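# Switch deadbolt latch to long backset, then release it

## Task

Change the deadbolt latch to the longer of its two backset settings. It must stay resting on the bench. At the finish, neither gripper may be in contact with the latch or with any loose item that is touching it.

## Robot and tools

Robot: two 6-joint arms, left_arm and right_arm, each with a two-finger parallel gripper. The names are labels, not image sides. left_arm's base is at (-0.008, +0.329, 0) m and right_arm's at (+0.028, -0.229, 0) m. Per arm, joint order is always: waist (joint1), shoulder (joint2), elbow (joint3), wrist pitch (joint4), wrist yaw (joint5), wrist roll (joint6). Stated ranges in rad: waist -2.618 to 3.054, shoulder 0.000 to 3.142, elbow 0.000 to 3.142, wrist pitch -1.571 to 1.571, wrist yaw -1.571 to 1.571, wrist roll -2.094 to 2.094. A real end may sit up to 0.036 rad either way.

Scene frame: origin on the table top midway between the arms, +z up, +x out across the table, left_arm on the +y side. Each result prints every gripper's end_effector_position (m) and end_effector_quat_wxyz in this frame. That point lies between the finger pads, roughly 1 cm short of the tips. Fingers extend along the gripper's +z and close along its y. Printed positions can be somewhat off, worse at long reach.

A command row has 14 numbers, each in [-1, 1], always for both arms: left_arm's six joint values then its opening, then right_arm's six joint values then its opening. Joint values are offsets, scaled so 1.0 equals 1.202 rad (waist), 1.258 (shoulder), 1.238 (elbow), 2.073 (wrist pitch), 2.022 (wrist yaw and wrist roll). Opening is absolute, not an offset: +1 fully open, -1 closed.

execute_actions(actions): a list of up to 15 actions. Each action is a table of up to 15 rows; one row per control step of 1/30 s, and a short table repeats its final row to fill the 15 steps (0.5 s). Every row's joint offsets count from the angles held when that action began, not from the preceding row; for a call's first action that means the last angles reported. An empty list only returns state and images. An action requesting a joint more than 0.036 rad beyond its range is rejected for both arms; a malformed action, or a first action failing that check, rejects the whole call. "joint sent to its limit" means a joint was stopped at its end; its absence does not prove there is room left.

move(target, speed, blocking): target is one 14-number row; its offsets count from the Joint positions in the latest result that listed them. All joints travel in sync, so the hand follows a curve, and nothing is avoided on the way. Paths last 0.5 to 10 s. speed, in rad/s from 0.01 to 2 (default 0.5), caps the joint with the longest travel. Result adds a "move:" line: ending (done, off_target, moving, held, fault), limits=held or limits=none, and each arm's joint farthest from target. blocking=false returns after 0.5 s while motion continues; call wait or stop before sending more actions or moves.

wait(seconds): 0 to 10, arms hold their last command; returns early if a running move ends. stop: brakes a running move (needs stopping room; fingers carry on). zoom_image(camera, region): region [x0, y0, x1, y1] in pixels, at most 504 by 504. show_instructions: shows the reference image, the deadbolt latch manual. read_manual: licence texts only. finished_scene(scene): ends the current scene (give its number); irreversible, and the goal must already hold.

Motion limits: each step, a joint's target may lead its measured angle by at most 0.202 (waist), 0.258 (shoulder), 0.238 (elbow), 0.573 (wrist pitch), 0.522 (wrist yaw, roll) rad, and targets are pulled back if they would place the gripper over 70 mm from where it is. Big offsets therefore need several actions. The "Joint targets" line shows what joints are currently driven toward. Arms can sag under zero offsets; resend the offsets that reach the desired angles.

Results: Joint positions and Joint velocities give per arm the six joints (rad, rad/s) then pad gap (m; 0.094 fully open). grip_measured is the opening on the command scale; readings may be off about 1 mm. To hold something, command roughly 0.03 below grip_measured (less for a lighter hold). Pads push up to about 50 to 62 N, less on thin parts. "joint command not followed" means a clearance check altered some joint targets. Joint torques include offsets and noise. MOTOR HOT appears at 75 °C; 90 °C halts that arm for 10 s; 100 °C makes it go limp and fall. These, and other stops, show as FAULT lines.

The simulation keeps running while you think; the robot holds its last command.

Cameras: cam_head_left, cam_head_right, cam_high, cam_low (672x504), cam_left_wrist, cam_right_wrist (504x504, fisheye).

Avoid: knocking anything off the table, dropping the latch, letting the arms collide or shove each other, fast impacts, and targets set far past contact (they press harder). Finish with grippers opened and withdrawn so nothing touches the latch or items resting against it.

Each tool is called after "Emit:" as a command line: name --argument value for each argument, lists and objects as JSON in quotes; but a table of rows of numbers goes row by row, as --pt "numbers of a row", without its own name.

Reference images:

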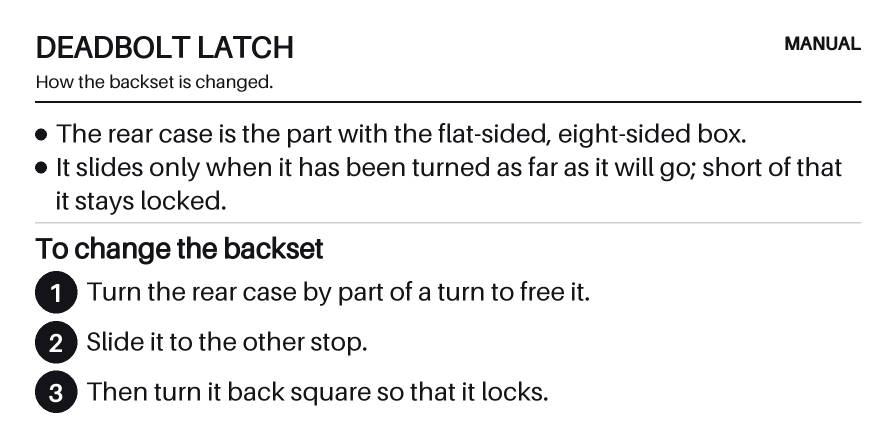

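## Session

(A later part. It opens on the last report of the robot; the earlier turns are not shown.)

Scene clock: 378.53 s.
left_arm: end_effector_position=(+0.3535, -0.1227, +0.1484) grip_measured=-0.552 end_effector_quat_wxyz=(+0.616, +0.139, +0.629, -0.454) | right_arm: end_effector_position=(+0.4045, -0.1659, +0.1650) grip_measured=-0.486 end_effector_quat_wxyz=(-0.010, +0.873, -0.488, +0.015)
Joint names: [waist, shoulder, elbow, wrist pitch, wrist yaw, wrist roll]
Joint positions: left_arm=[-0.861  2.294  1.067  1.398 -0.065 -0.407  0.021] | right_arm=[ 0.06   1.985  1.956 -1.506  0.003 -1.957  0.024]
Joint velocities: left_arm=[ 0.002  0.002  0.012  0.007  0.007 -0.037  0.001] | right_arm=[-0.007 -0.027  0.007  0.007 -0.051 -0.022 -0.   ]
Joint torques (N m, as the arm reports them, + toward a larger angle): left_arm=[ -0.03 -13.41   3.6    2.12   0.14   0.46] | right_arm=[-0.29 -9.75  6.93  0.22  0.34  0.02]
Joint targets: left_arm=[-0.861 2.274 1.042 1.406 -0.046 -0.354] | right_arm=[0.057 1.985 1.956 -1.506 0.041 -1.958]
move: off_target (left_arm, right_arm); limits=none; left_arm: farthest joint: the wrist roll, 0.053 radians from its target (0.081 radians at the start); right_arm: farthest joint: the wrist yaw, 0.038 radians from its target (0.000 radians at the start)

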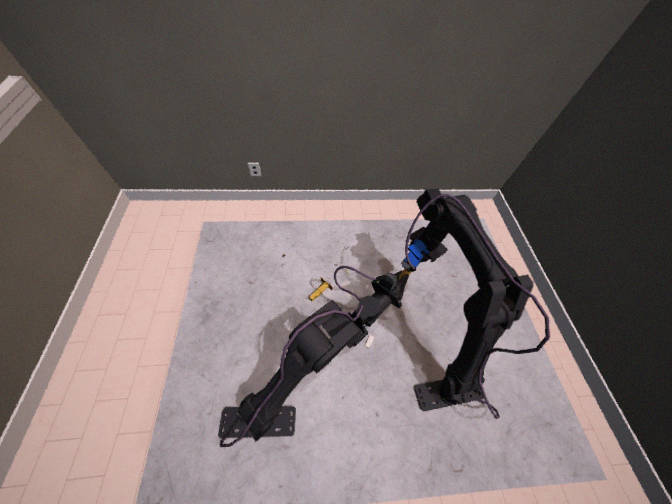

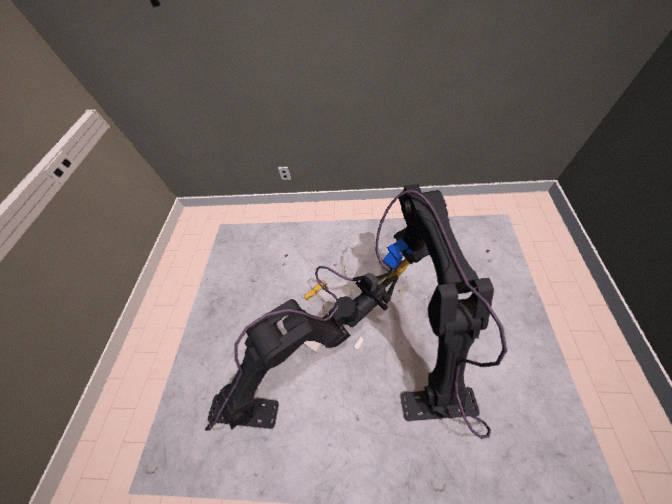

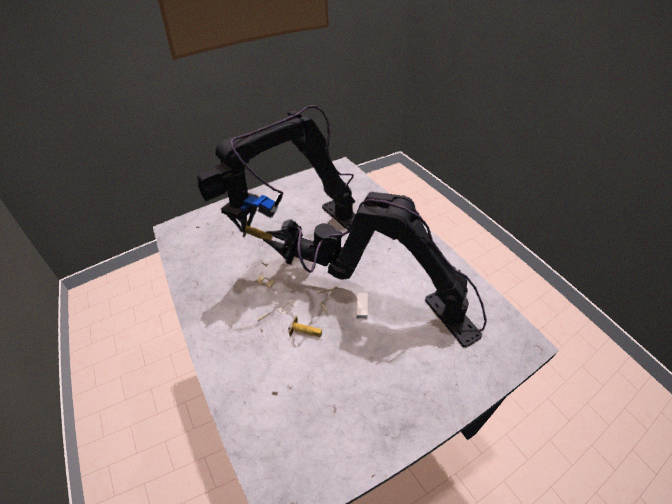

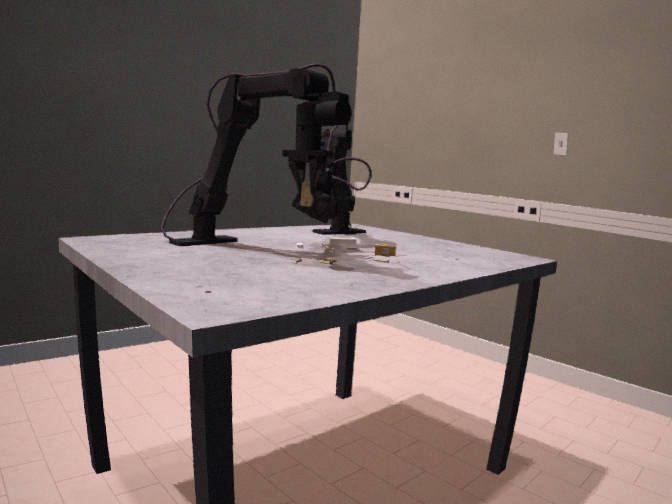

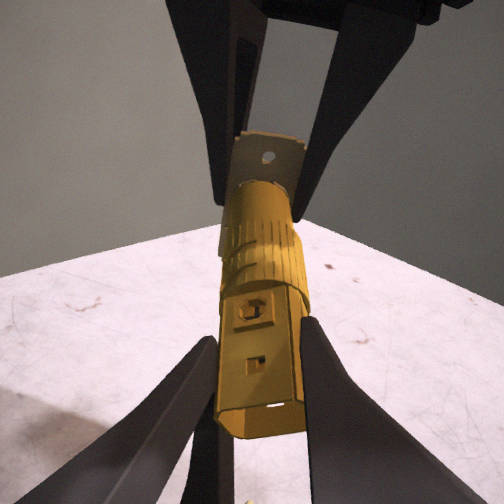

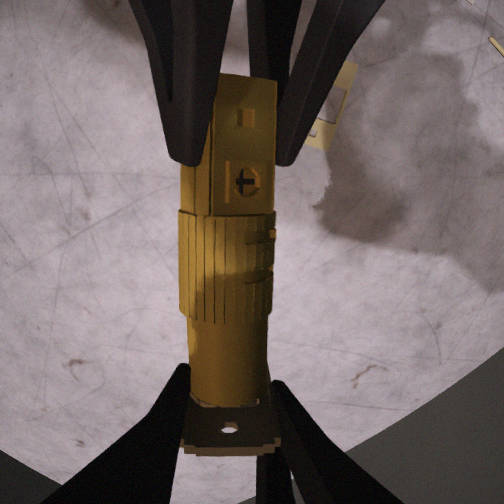

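Emit:
execute_actions --actions '[]'

Scene clock: 392.93 s.
left_arm: end_effector_position=(+0.3535, -0.1227, +0.1484) grip_measured=-0.552 end_effector_quat_wxyz=(+0.616, +0.139, +0.629, -0.454) | right_arm: end_effector_position=(+0.4045, -0.1659, +0.1650) grip_measured=-0.486 end_effector_quat_wxyz=(-0.010, +0.873, -0.488, +0.015)
Joint names: [waist, shoulder, elbow, wrist pitch, wrist yaw, wrist roll]
Joint positions: left_arm=[-0.861  2.294  1.067  1.398 -0.065 -0.407  0.021] | right_arm=[ 0.06   1.985  1.956 -1.506  0.003 -1.957  0.024]
Joint velocities: left_arm=[ 0.002  0.002  0.002  0.022 -0.037 -0.081 -0.   ] | right_arm=[-0.027 -0.007 -0.007  0.037  0.007  0.022 -0.001]
Joint torques (N m, as the arm reports them, + toward a larger angle): left_arm=[ -0.04 -13.39   3.57   2.12   0.16   0.46] | right_arm=[-0.28 -9.77  6.79  0.21  0.36  0.02]
Joint targets: left_arm=[-0.861 2.274 1.042 1.406 -0.046 -0.354] | right_arm=[0.057 1.985 1.956 -1.506 0.041 -1.958]

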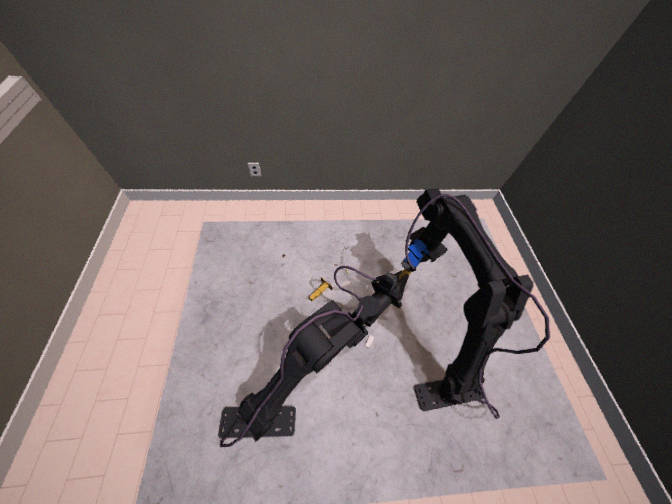

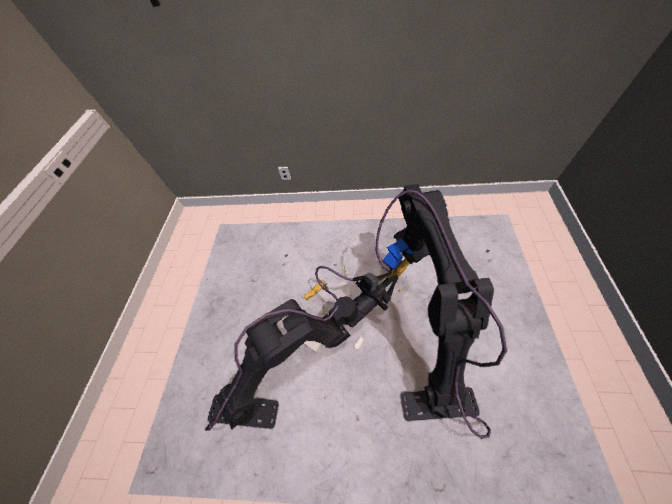

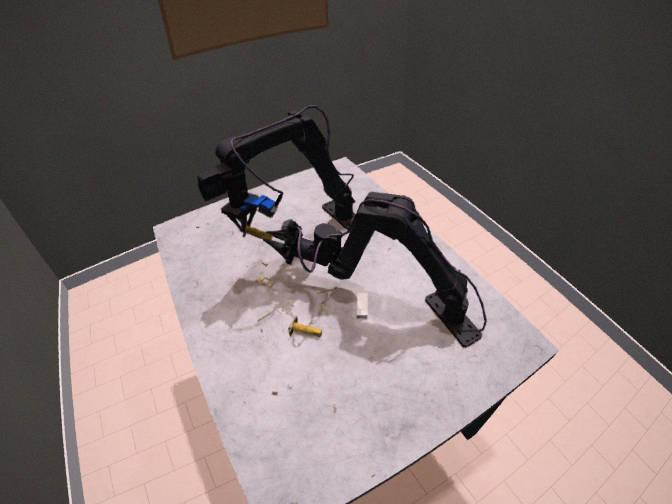

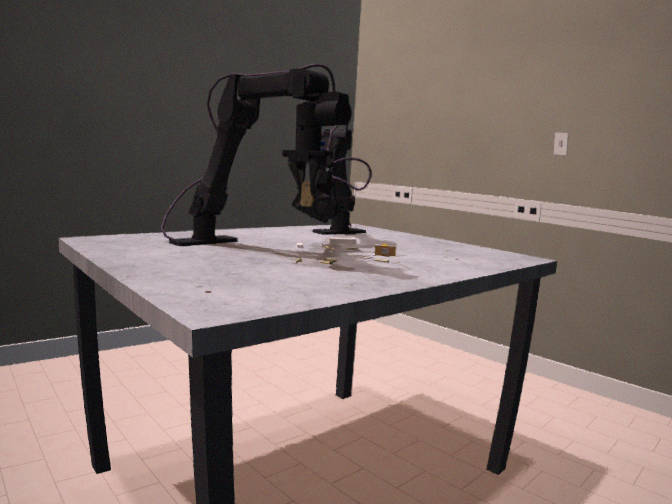

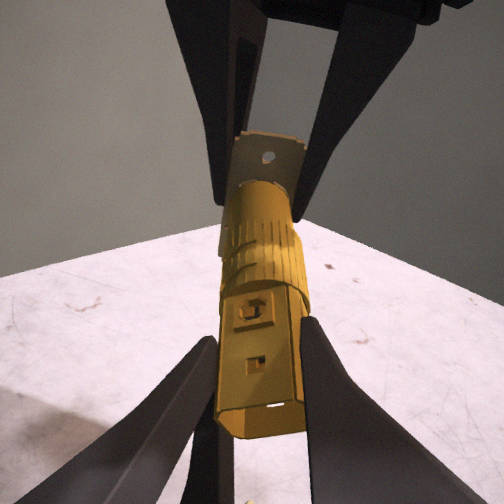

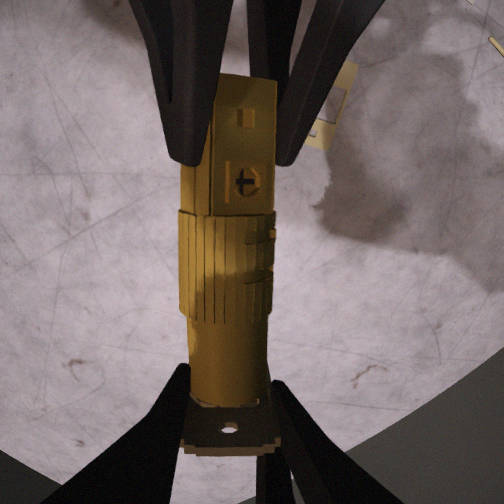

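Emit:
move --target '[0,0,0,0,0,0.14,-0.6,0,0,0,0,0,0,-0.53]' --speed 0.3

Scene clock: 402.67 s.
left_arm: end_effector_position=(+0.3587, -0.1179, +0.1489) grip_measured=-0.547 end_effector_quat_wxyz=(+0.660, +0.182, +0.617, -0.388) | right_arm: end_effector_position=(+0.4101, -0.1595, +0.1654) grip_measured=-0.486 end_effector_quat_wxyz=(-0.030, +0.874, -0.485, +0.016)
Joint names: [waist, shoulder, elbow, wrist pitch, wrist yaw, wrist roll]
Joint positions: left_arm=[-0.858  2.294  1.067  1.4   -0.096 -0.228  0.021] | right_arm=[ 0.06   1.985  1.956 -1.479 -0.028 -1.961  0.024]
Joint velocities: left_arm=[-0.002  0.002 -0.022 -0.007  0.007 -0.007 -0.001] | right_arm=[ 0.007 -0.007 -0.002 -0.022 -0.022  0.081 -0.001]
Joint torques (N m, as the arm reports them, + toward a larger angle): left_arm=[ -0.24 -11.75   5.7    2.     0.26   0.9 ] | right_arm=[ 0.24 -9.85  6.92 -0.01  0.31  0.06]
Joint targets: left_arm=[-0.861 2.294 1.067 1.398 -0.065 -0.124] | right_arm=[0.060 1.985 1.956 -1.506 0.003 -1.958]
move: off_target (left_arm, right_arm); limits=none; left_arm: farthest joint: the wrist roll, 0.104 radians from its target (0.283 radians at the start); right_arm: farthest joint: the wrist yaw, 0.031 radians from its target (0.000 radians at the start)

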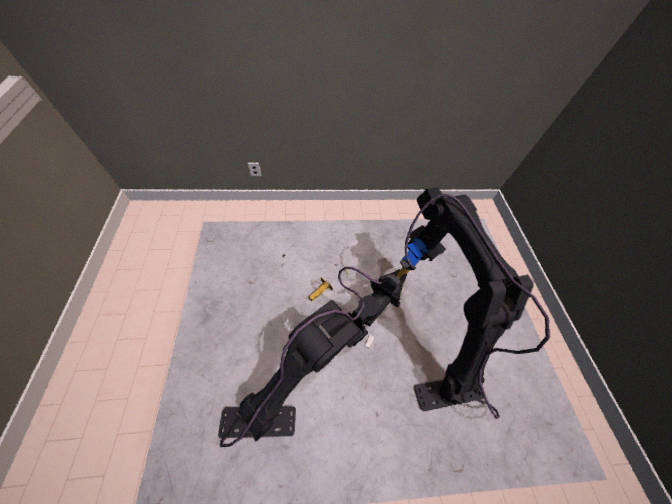

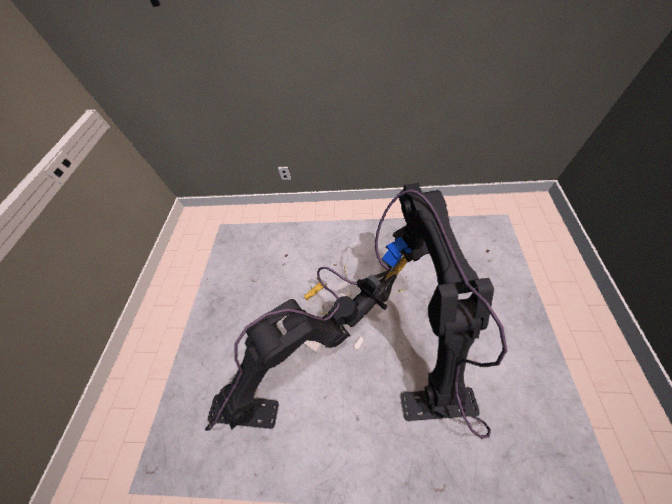

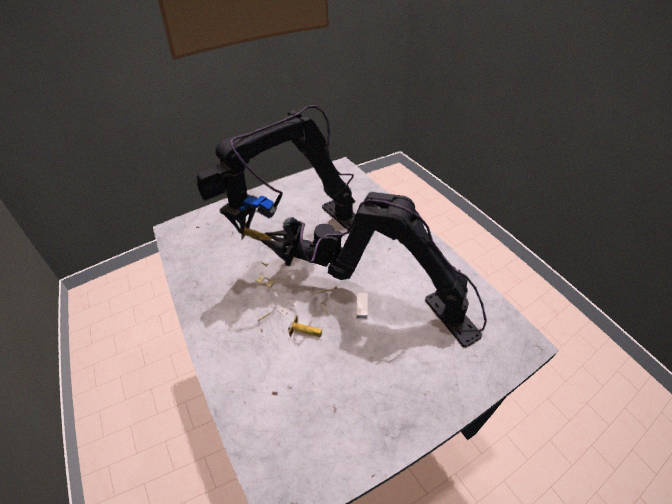

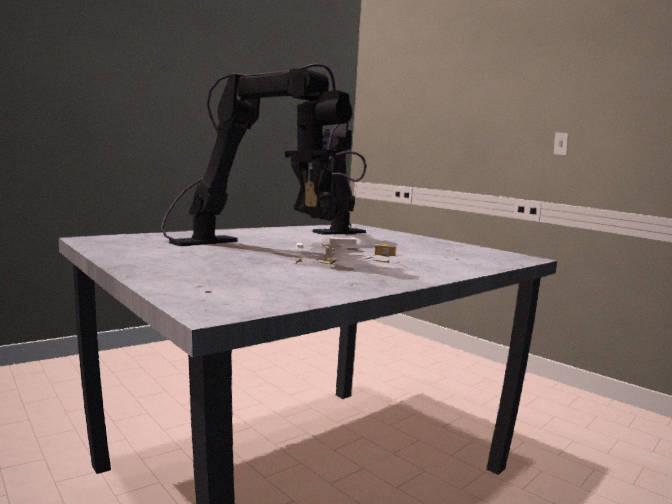

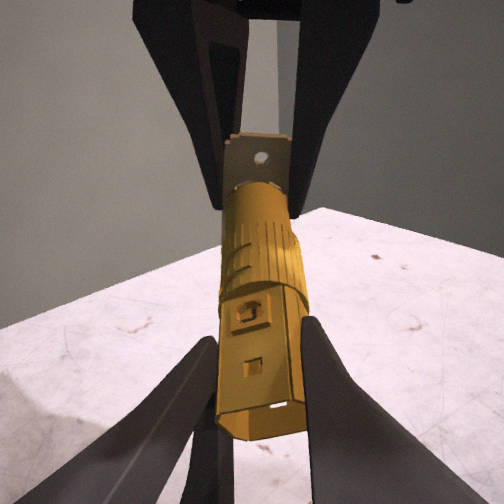

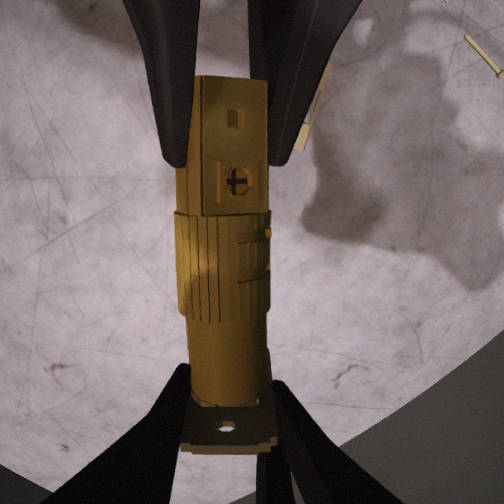

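Emit:
move --target '[0,0,0,0,0,0.16,-0.6,0,0,0,0,0,0,-0.53]' --speed 0.3

Emit:
zoom_image --camera "cam_right_wrist" --region '[150,160,330,340]'

Scene clock: 411.33 s.
left_arm: end_effector_position=(+0.3640, -0.1130, +0.1488) grip_measured=-0.533 end_effector_quat_wxyz=(+0.704, +0.241, +0.597, -0.299) | right_arm: end_effector_position=(+0.4162, -0.1534, +0.1661) grip_measured=-0.486 end_effector_quat_wxyz=(-0.050, +0.875, -0.481, +0.019)
Joint names: [waist, shoulder, elbow, wrist pitch, wrist yaw, wrist roll]
Joint positions: left_arm=[-0.855  2.294  1.067  1.4   -0.126  0.004  0.022] | right_arm=[ 0.06   1.985  1.956 -1.451 -0.055 -1.969  0.024]
Joint velocities: left_arm=[-0.002  0.002 -0.007 -0.051  0.022  0.007  0.   ] | right_arm=[-0.007  0.002  0.002  0.007  0.037  0.037 -0.   ]
Joint torques (N m, as the arm reports them, + toward a larger angle): left_arm=[ -0.25 -11.77   5.67   2.03   0.26   0.84] | right_arm=[ 0.04 -9.97  6.75  0.02  0.23  0.07]
Joint targets: left_arm=[-0.858 2.294 1.067 1.400 -0.096 0.096] | right_arm=[0.060 1.985 1.956 -1.479 -0.028 -1.961]
move: off_target (left_arm, right_arm); limits=none; left_arm: farthest joint: the wrist roll, 0.091 radians from its target (0.323 radians at the start); right_arm: farthest joint: the wrist pitch, 0.028 radians from its target (0.000 radians at the start)

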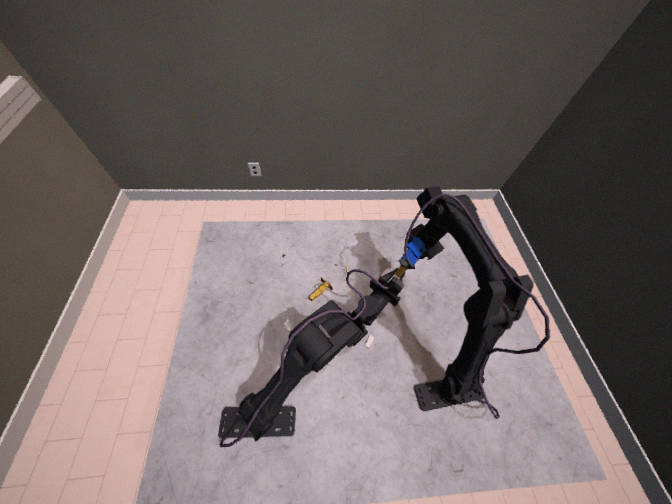

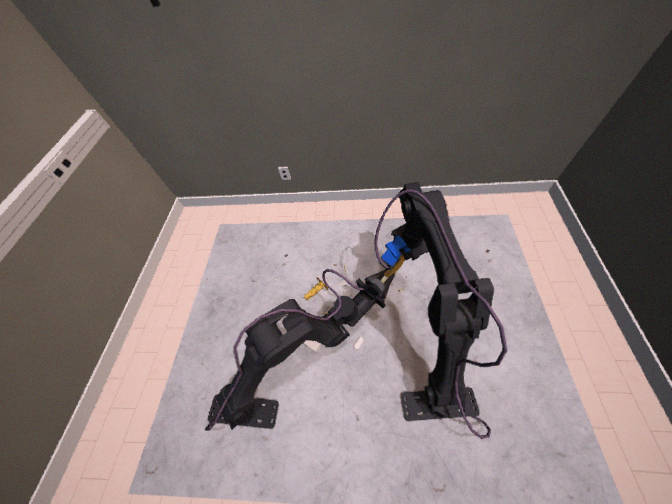

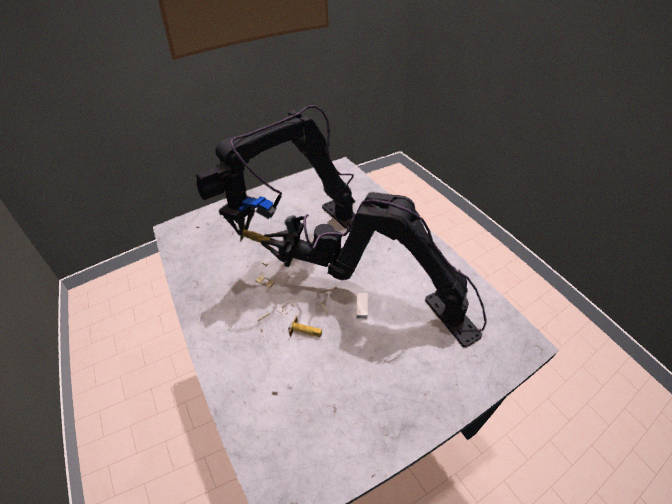

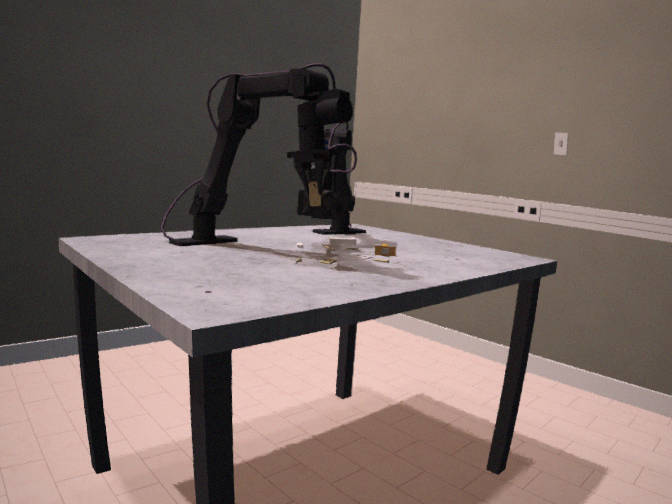

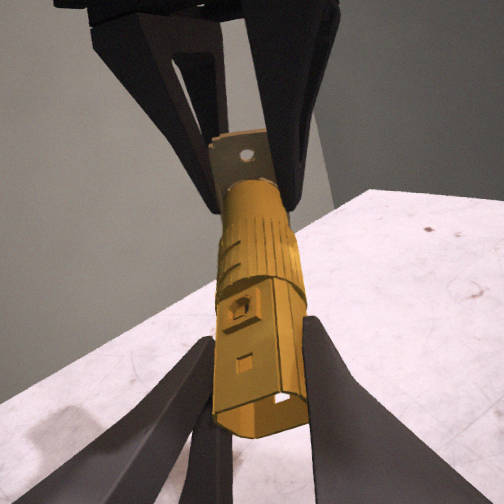

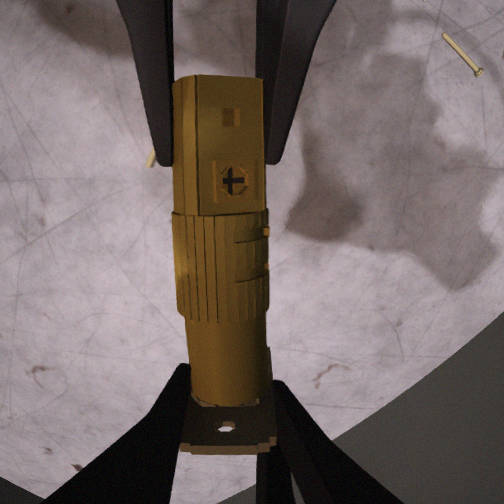

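Region (150, 160, 330, 340) of cam_right_wrist's 504x504 image, scaled by 2.800, with more detail than that image has.

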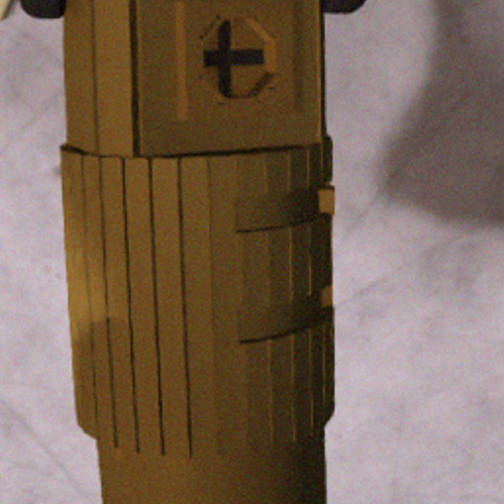

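Emit:
move --target '[0,-0.04,-0.085,0.013,0.015,0.0,-0.62,0,0,0,0.0,0.02,0,-0.55]' --speed 0.1

Scene clock: 424.43 s.
left_arm: end_effector_position=(+0.3554, -0.1013, +0.1488) grip_measured=-0.533 end_effector_quat_wxyz=(+0.698, +0.231, +0.603, -0.309) | right_arm: end_effector_position=(+0.4090, -0.1426, +0.1662) grip_measured=-0.486 end_effector_quat_wxyz=(-0.058, +0.878, -0.476, -0.001)
Joint names: [waist, shoulder, elbow, wrist pitch, wrist yaw, wrist roll]
Joint positions: left_arm=[-0.855  2.259  0.996  1.431 -0.129 -0.029  0.022] | right_arm=[ 0.074  1.985  1.956 -1.471 -0.092 -1.965  0.024]
Joint velocities: left_arm=[-0.012  0.007 -0.012  0.007  0.022 -0.037 -0.001] | right_arm=[-0.007 -0.007  0.007 -0.037 -0.037  0.051  0.001]
Joint torques (N m, as the arm reports them, + toward a larger angle): left_arm=[ -0.02 -12.54   2.61   2.     0.29   0.25] | right_arm=[-1.07 -9.93  7.02  0.52  0.63 -0.02]
Joint targets: left_arm=[-0.855 2.243 0.962 1.427 -0.096 0.004] | right_arm=[0.060 1.985 1.956 -1.451 -0.015 -1.970]
move: off_target (left_arm, right_arm); limits=none; left_arm: farthest joint: the elbow, 0.035 radians from its target (0.105 radians at the start); right_arm: farthest joint: the wrist yaw, 0.077 radians from its target (0.041 radians at the start)

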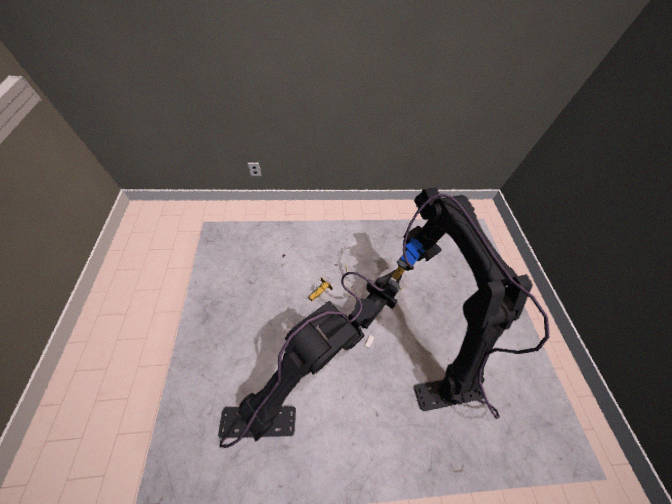

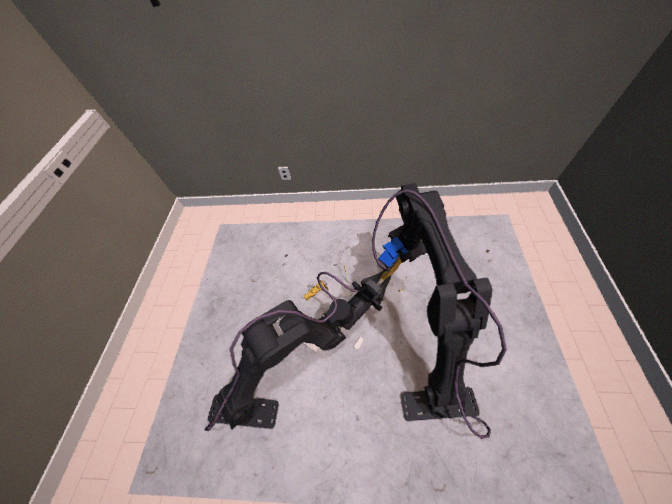

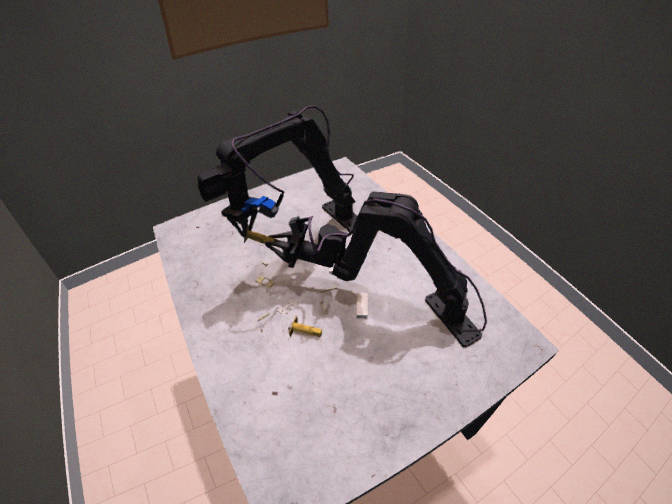

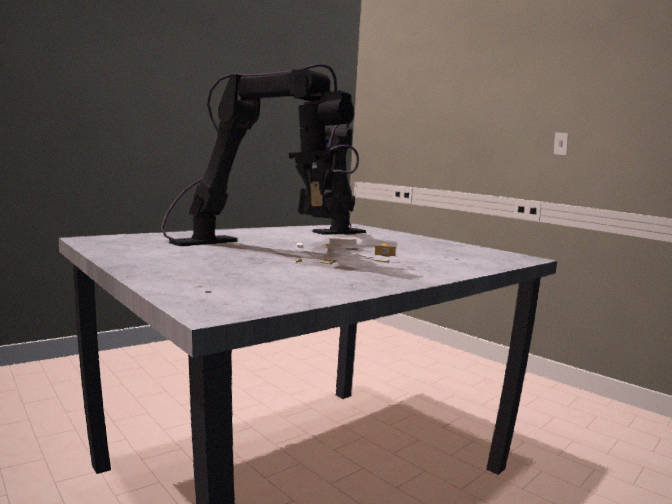

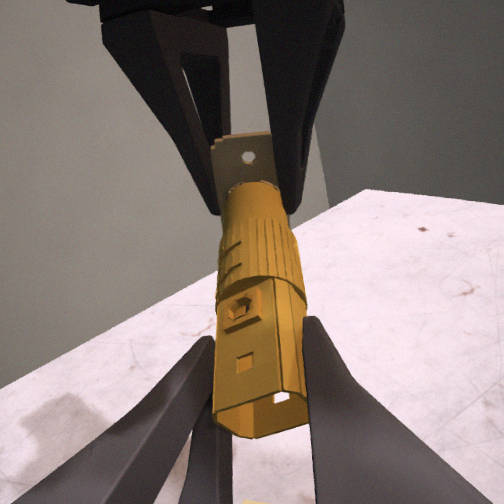

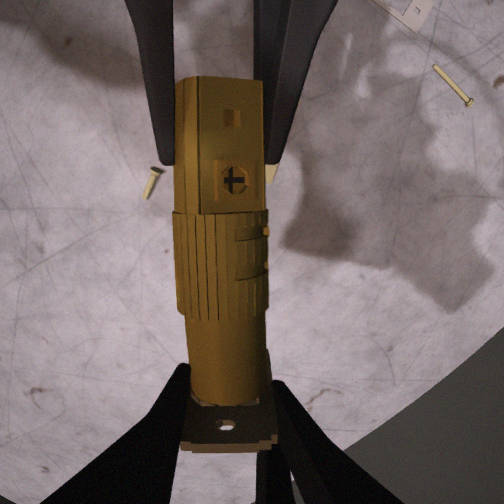

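Emit:
zoom_image --camera "cam_left_wrist" --region '[190,170,330,310]'

Emit:
zoom_image --camera "cam_right_wrist" --region '[210,200,300,330]'

Region (190, 170, 330, 310) of cam_left_wrist's 504x504 image, scaled by 3.600, with more detail than that image has.

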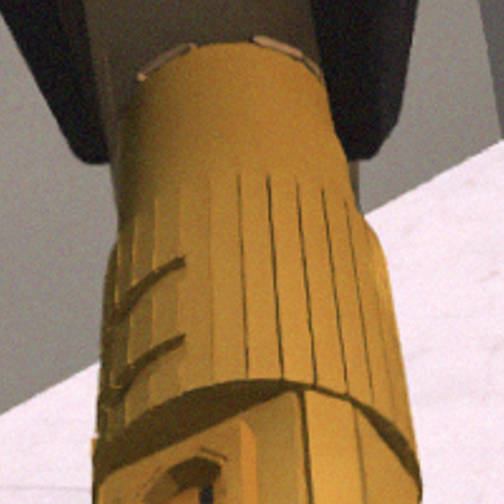

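Region (210, 200, 300, 330) of cam_right_wrist's 504x504 image, scaled by 3.877, with more detail than that image has; it fills the left 349 columns of this view, and the rest is white.

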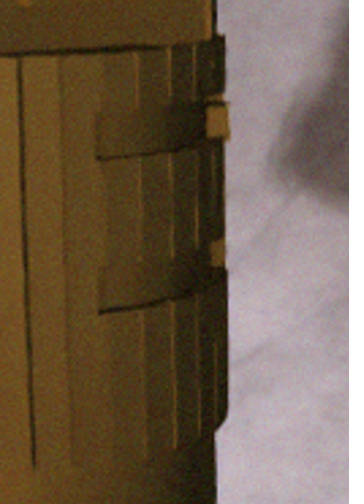

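Emit:
execute_actions --actions '[[[0,0.025,0.055,-0.015,0.02,0,-0.3,-0.01,0,0,-0.015,0.045,0,-0.55]],[[0,0,0,0,0,-0.11,-0.3,0,0,0,0,0,0,-0.55]],[[0,0,0,0,0,0,-0.65,0,0,0,0,0,0,-0.55]],[[0,0,0,0,0,0,-0.65,0,0,0,0,0,0,-0.55]]]'

Scene clock: 447.67 s.
left_arm: end_effector_position=(+0.3562, -0.1135, +0.1508) grip_measured=-0.543 end_effector_quat_wxyz=(+0.659, +0.181, +0.616, -0.391) | right_arm: end_effector_position=(+0.4112, -0.1576, +0.1654) grip_measured=-0.491 end_effector_quat_wxyz=(-0.027, +0.877, -0.480, +0.022)
Joint names: [waist, shoulder, elbow, wrist pitch, wrist yaw, wrist roll]
Joint positions: left_arm=[-0.855  2.279  1.042  1.413 -0.09  -0.234  0.021] | right_arm=[ 0.07   1.985  1.956 -1.474 -0.015 -1.964  0.024]
Joint velocities: left_arm=[-0.007  0.002 -0.012  0.007  0.037 -0.037 -0.   ] | right_arm=[ 0.007 -0.007 -0.002  0.051  0.037  0.051  0.   ]
Joint torques (N m, as the arm reports them, + toward a larger angle): left_arm=[ -0.06 -11.57   5.64   2.03  -0.01  -0.05] | right_arm=[-0.09 -9.75  6.91  0.29 -0.02  0.03]
Joint targets: left_arm=[-0.855 2.279 1.042 1.413 -0.090 -0.234] | right_arm=[0.070 1.985 1.956 -1.474 -0.015 -1.964]

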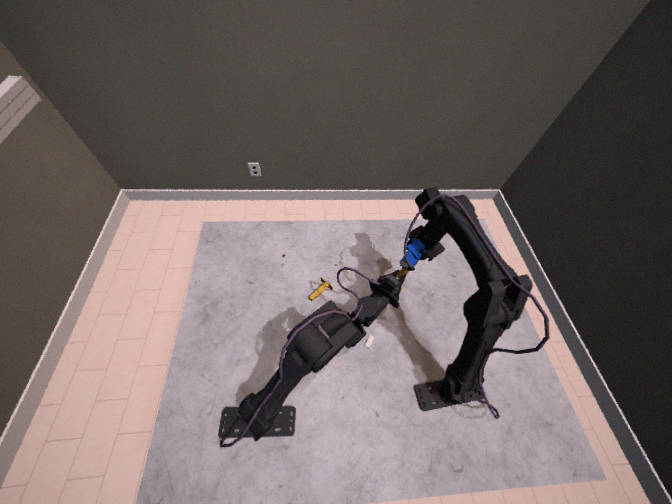

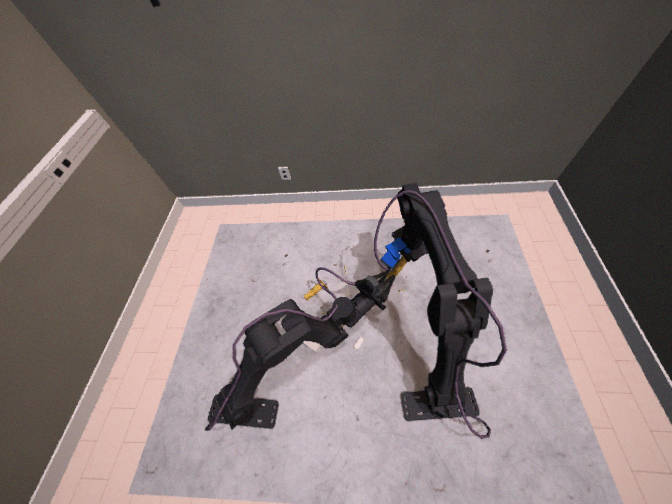

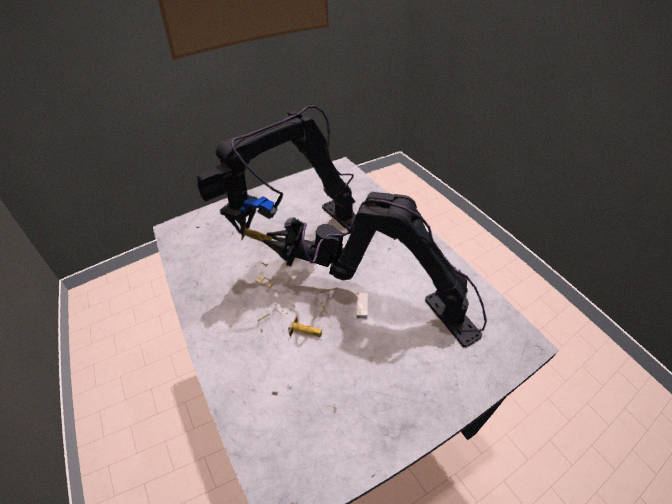

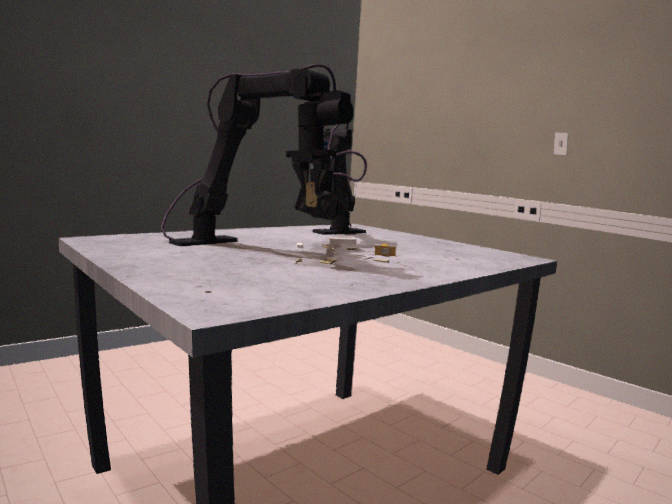

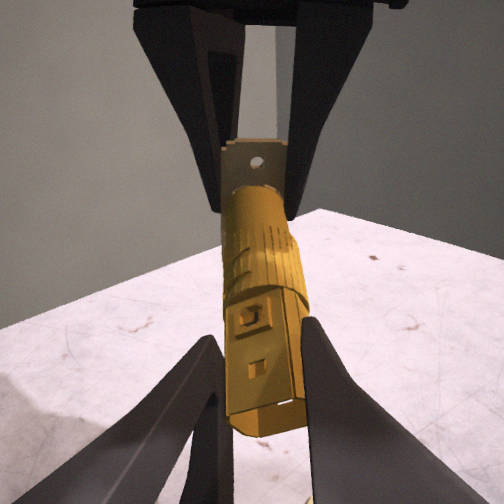

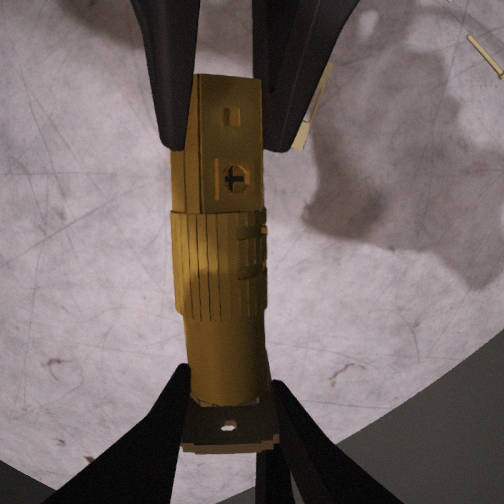

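Emit:
move --target '[0,-0.04,-0.09,0.013,0,0.02,-0.65,-0.05,0.01,0,0,0.03,0,-0.56]' --speed 0.08

Scene clock: 459.53 s.
left_arm: end_effector_position=(+0.3440, -0.1043, +0.1500) grip_measured=-0.544 end_effector_quat_wxyz=(+0.658, +0.196, +0.614, -0.389) | right_arm: end_effector_position=(+0.4049, -0.1584, +0.1653) grip_measured=-0.491 end_effector_quat_wxyz=(-0.033, +0.872, -0.488, +0.001)
Joint names: [waist, shoulder, elbow, wrist pitch, wrist yaw, wrist roll]
Joint positions: left_arm=[-0.855  2.244  0.969  1.444 -0.068 -0.214  0.021] | right_arm=[ 0.054  1.985  1.956 -1.499 -0.051 -1.961  0.024]
Joint velocities: left_arm=[ 0.002 -0.022  0.012 -0.051 -0.051 -0.066  0.001] | right_arm=[ 0.007 -0.012 -0.007 -0.066  0.037 -0.007  0.001]
Joint torques (N m, as the arm reports them, + toward a larger angle): left_arm=[  0.   -12.34   2.25   2.01  -0.18   0.18] | right_arm=[-3.31 -8.94  6.93  0.54  0.85 -0.01]
Joint targets: left_arm=[-0.855 2.229 0.931 1.440 -0.090 -0.194] | right_arm=[0.010 1.998 1.956 -1.474 0.045 -1.964]
move: off_target (left_arm, right_arm); limits=none; left_arm: farthest joint: the elbow, 0.039 radians from its target (0.112 radians at the start); right_arm: farthest joint: the wrist yaw, 0.097 radians from its target (0.061 radians at the start)

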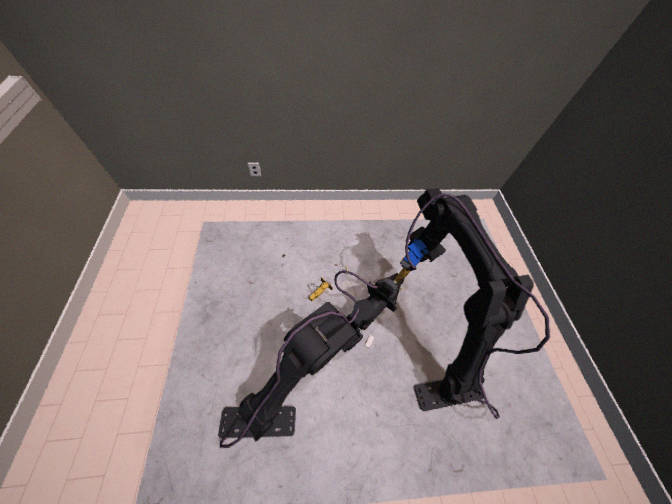

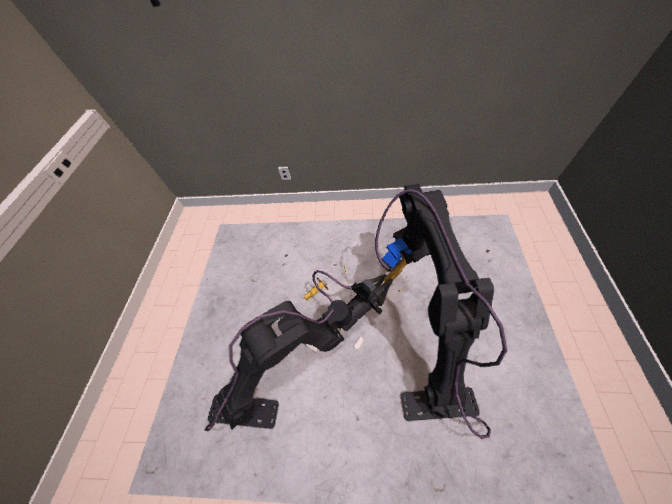

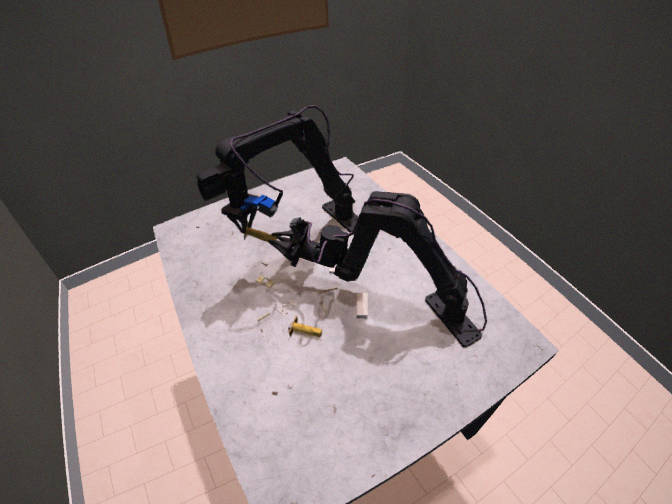

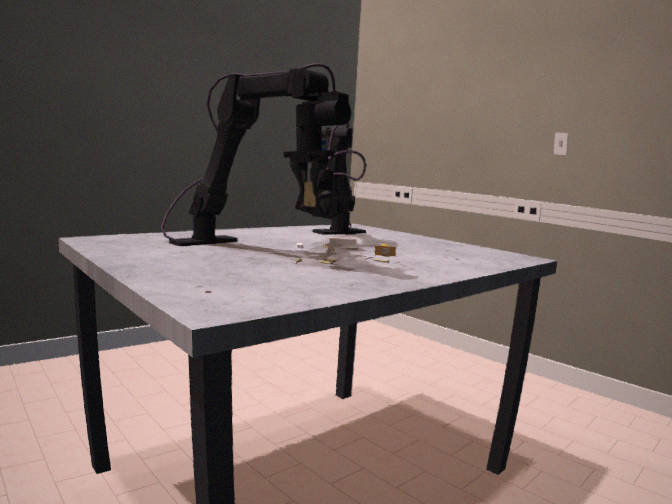

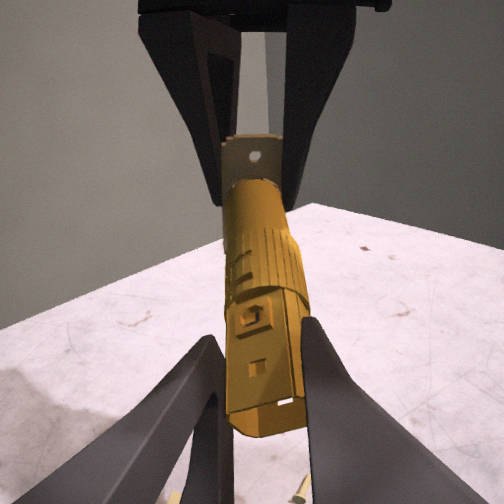

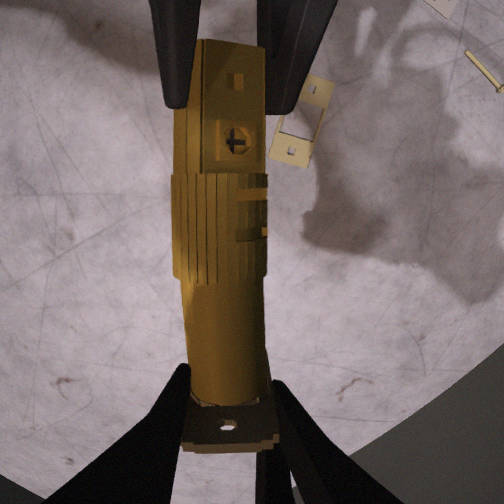

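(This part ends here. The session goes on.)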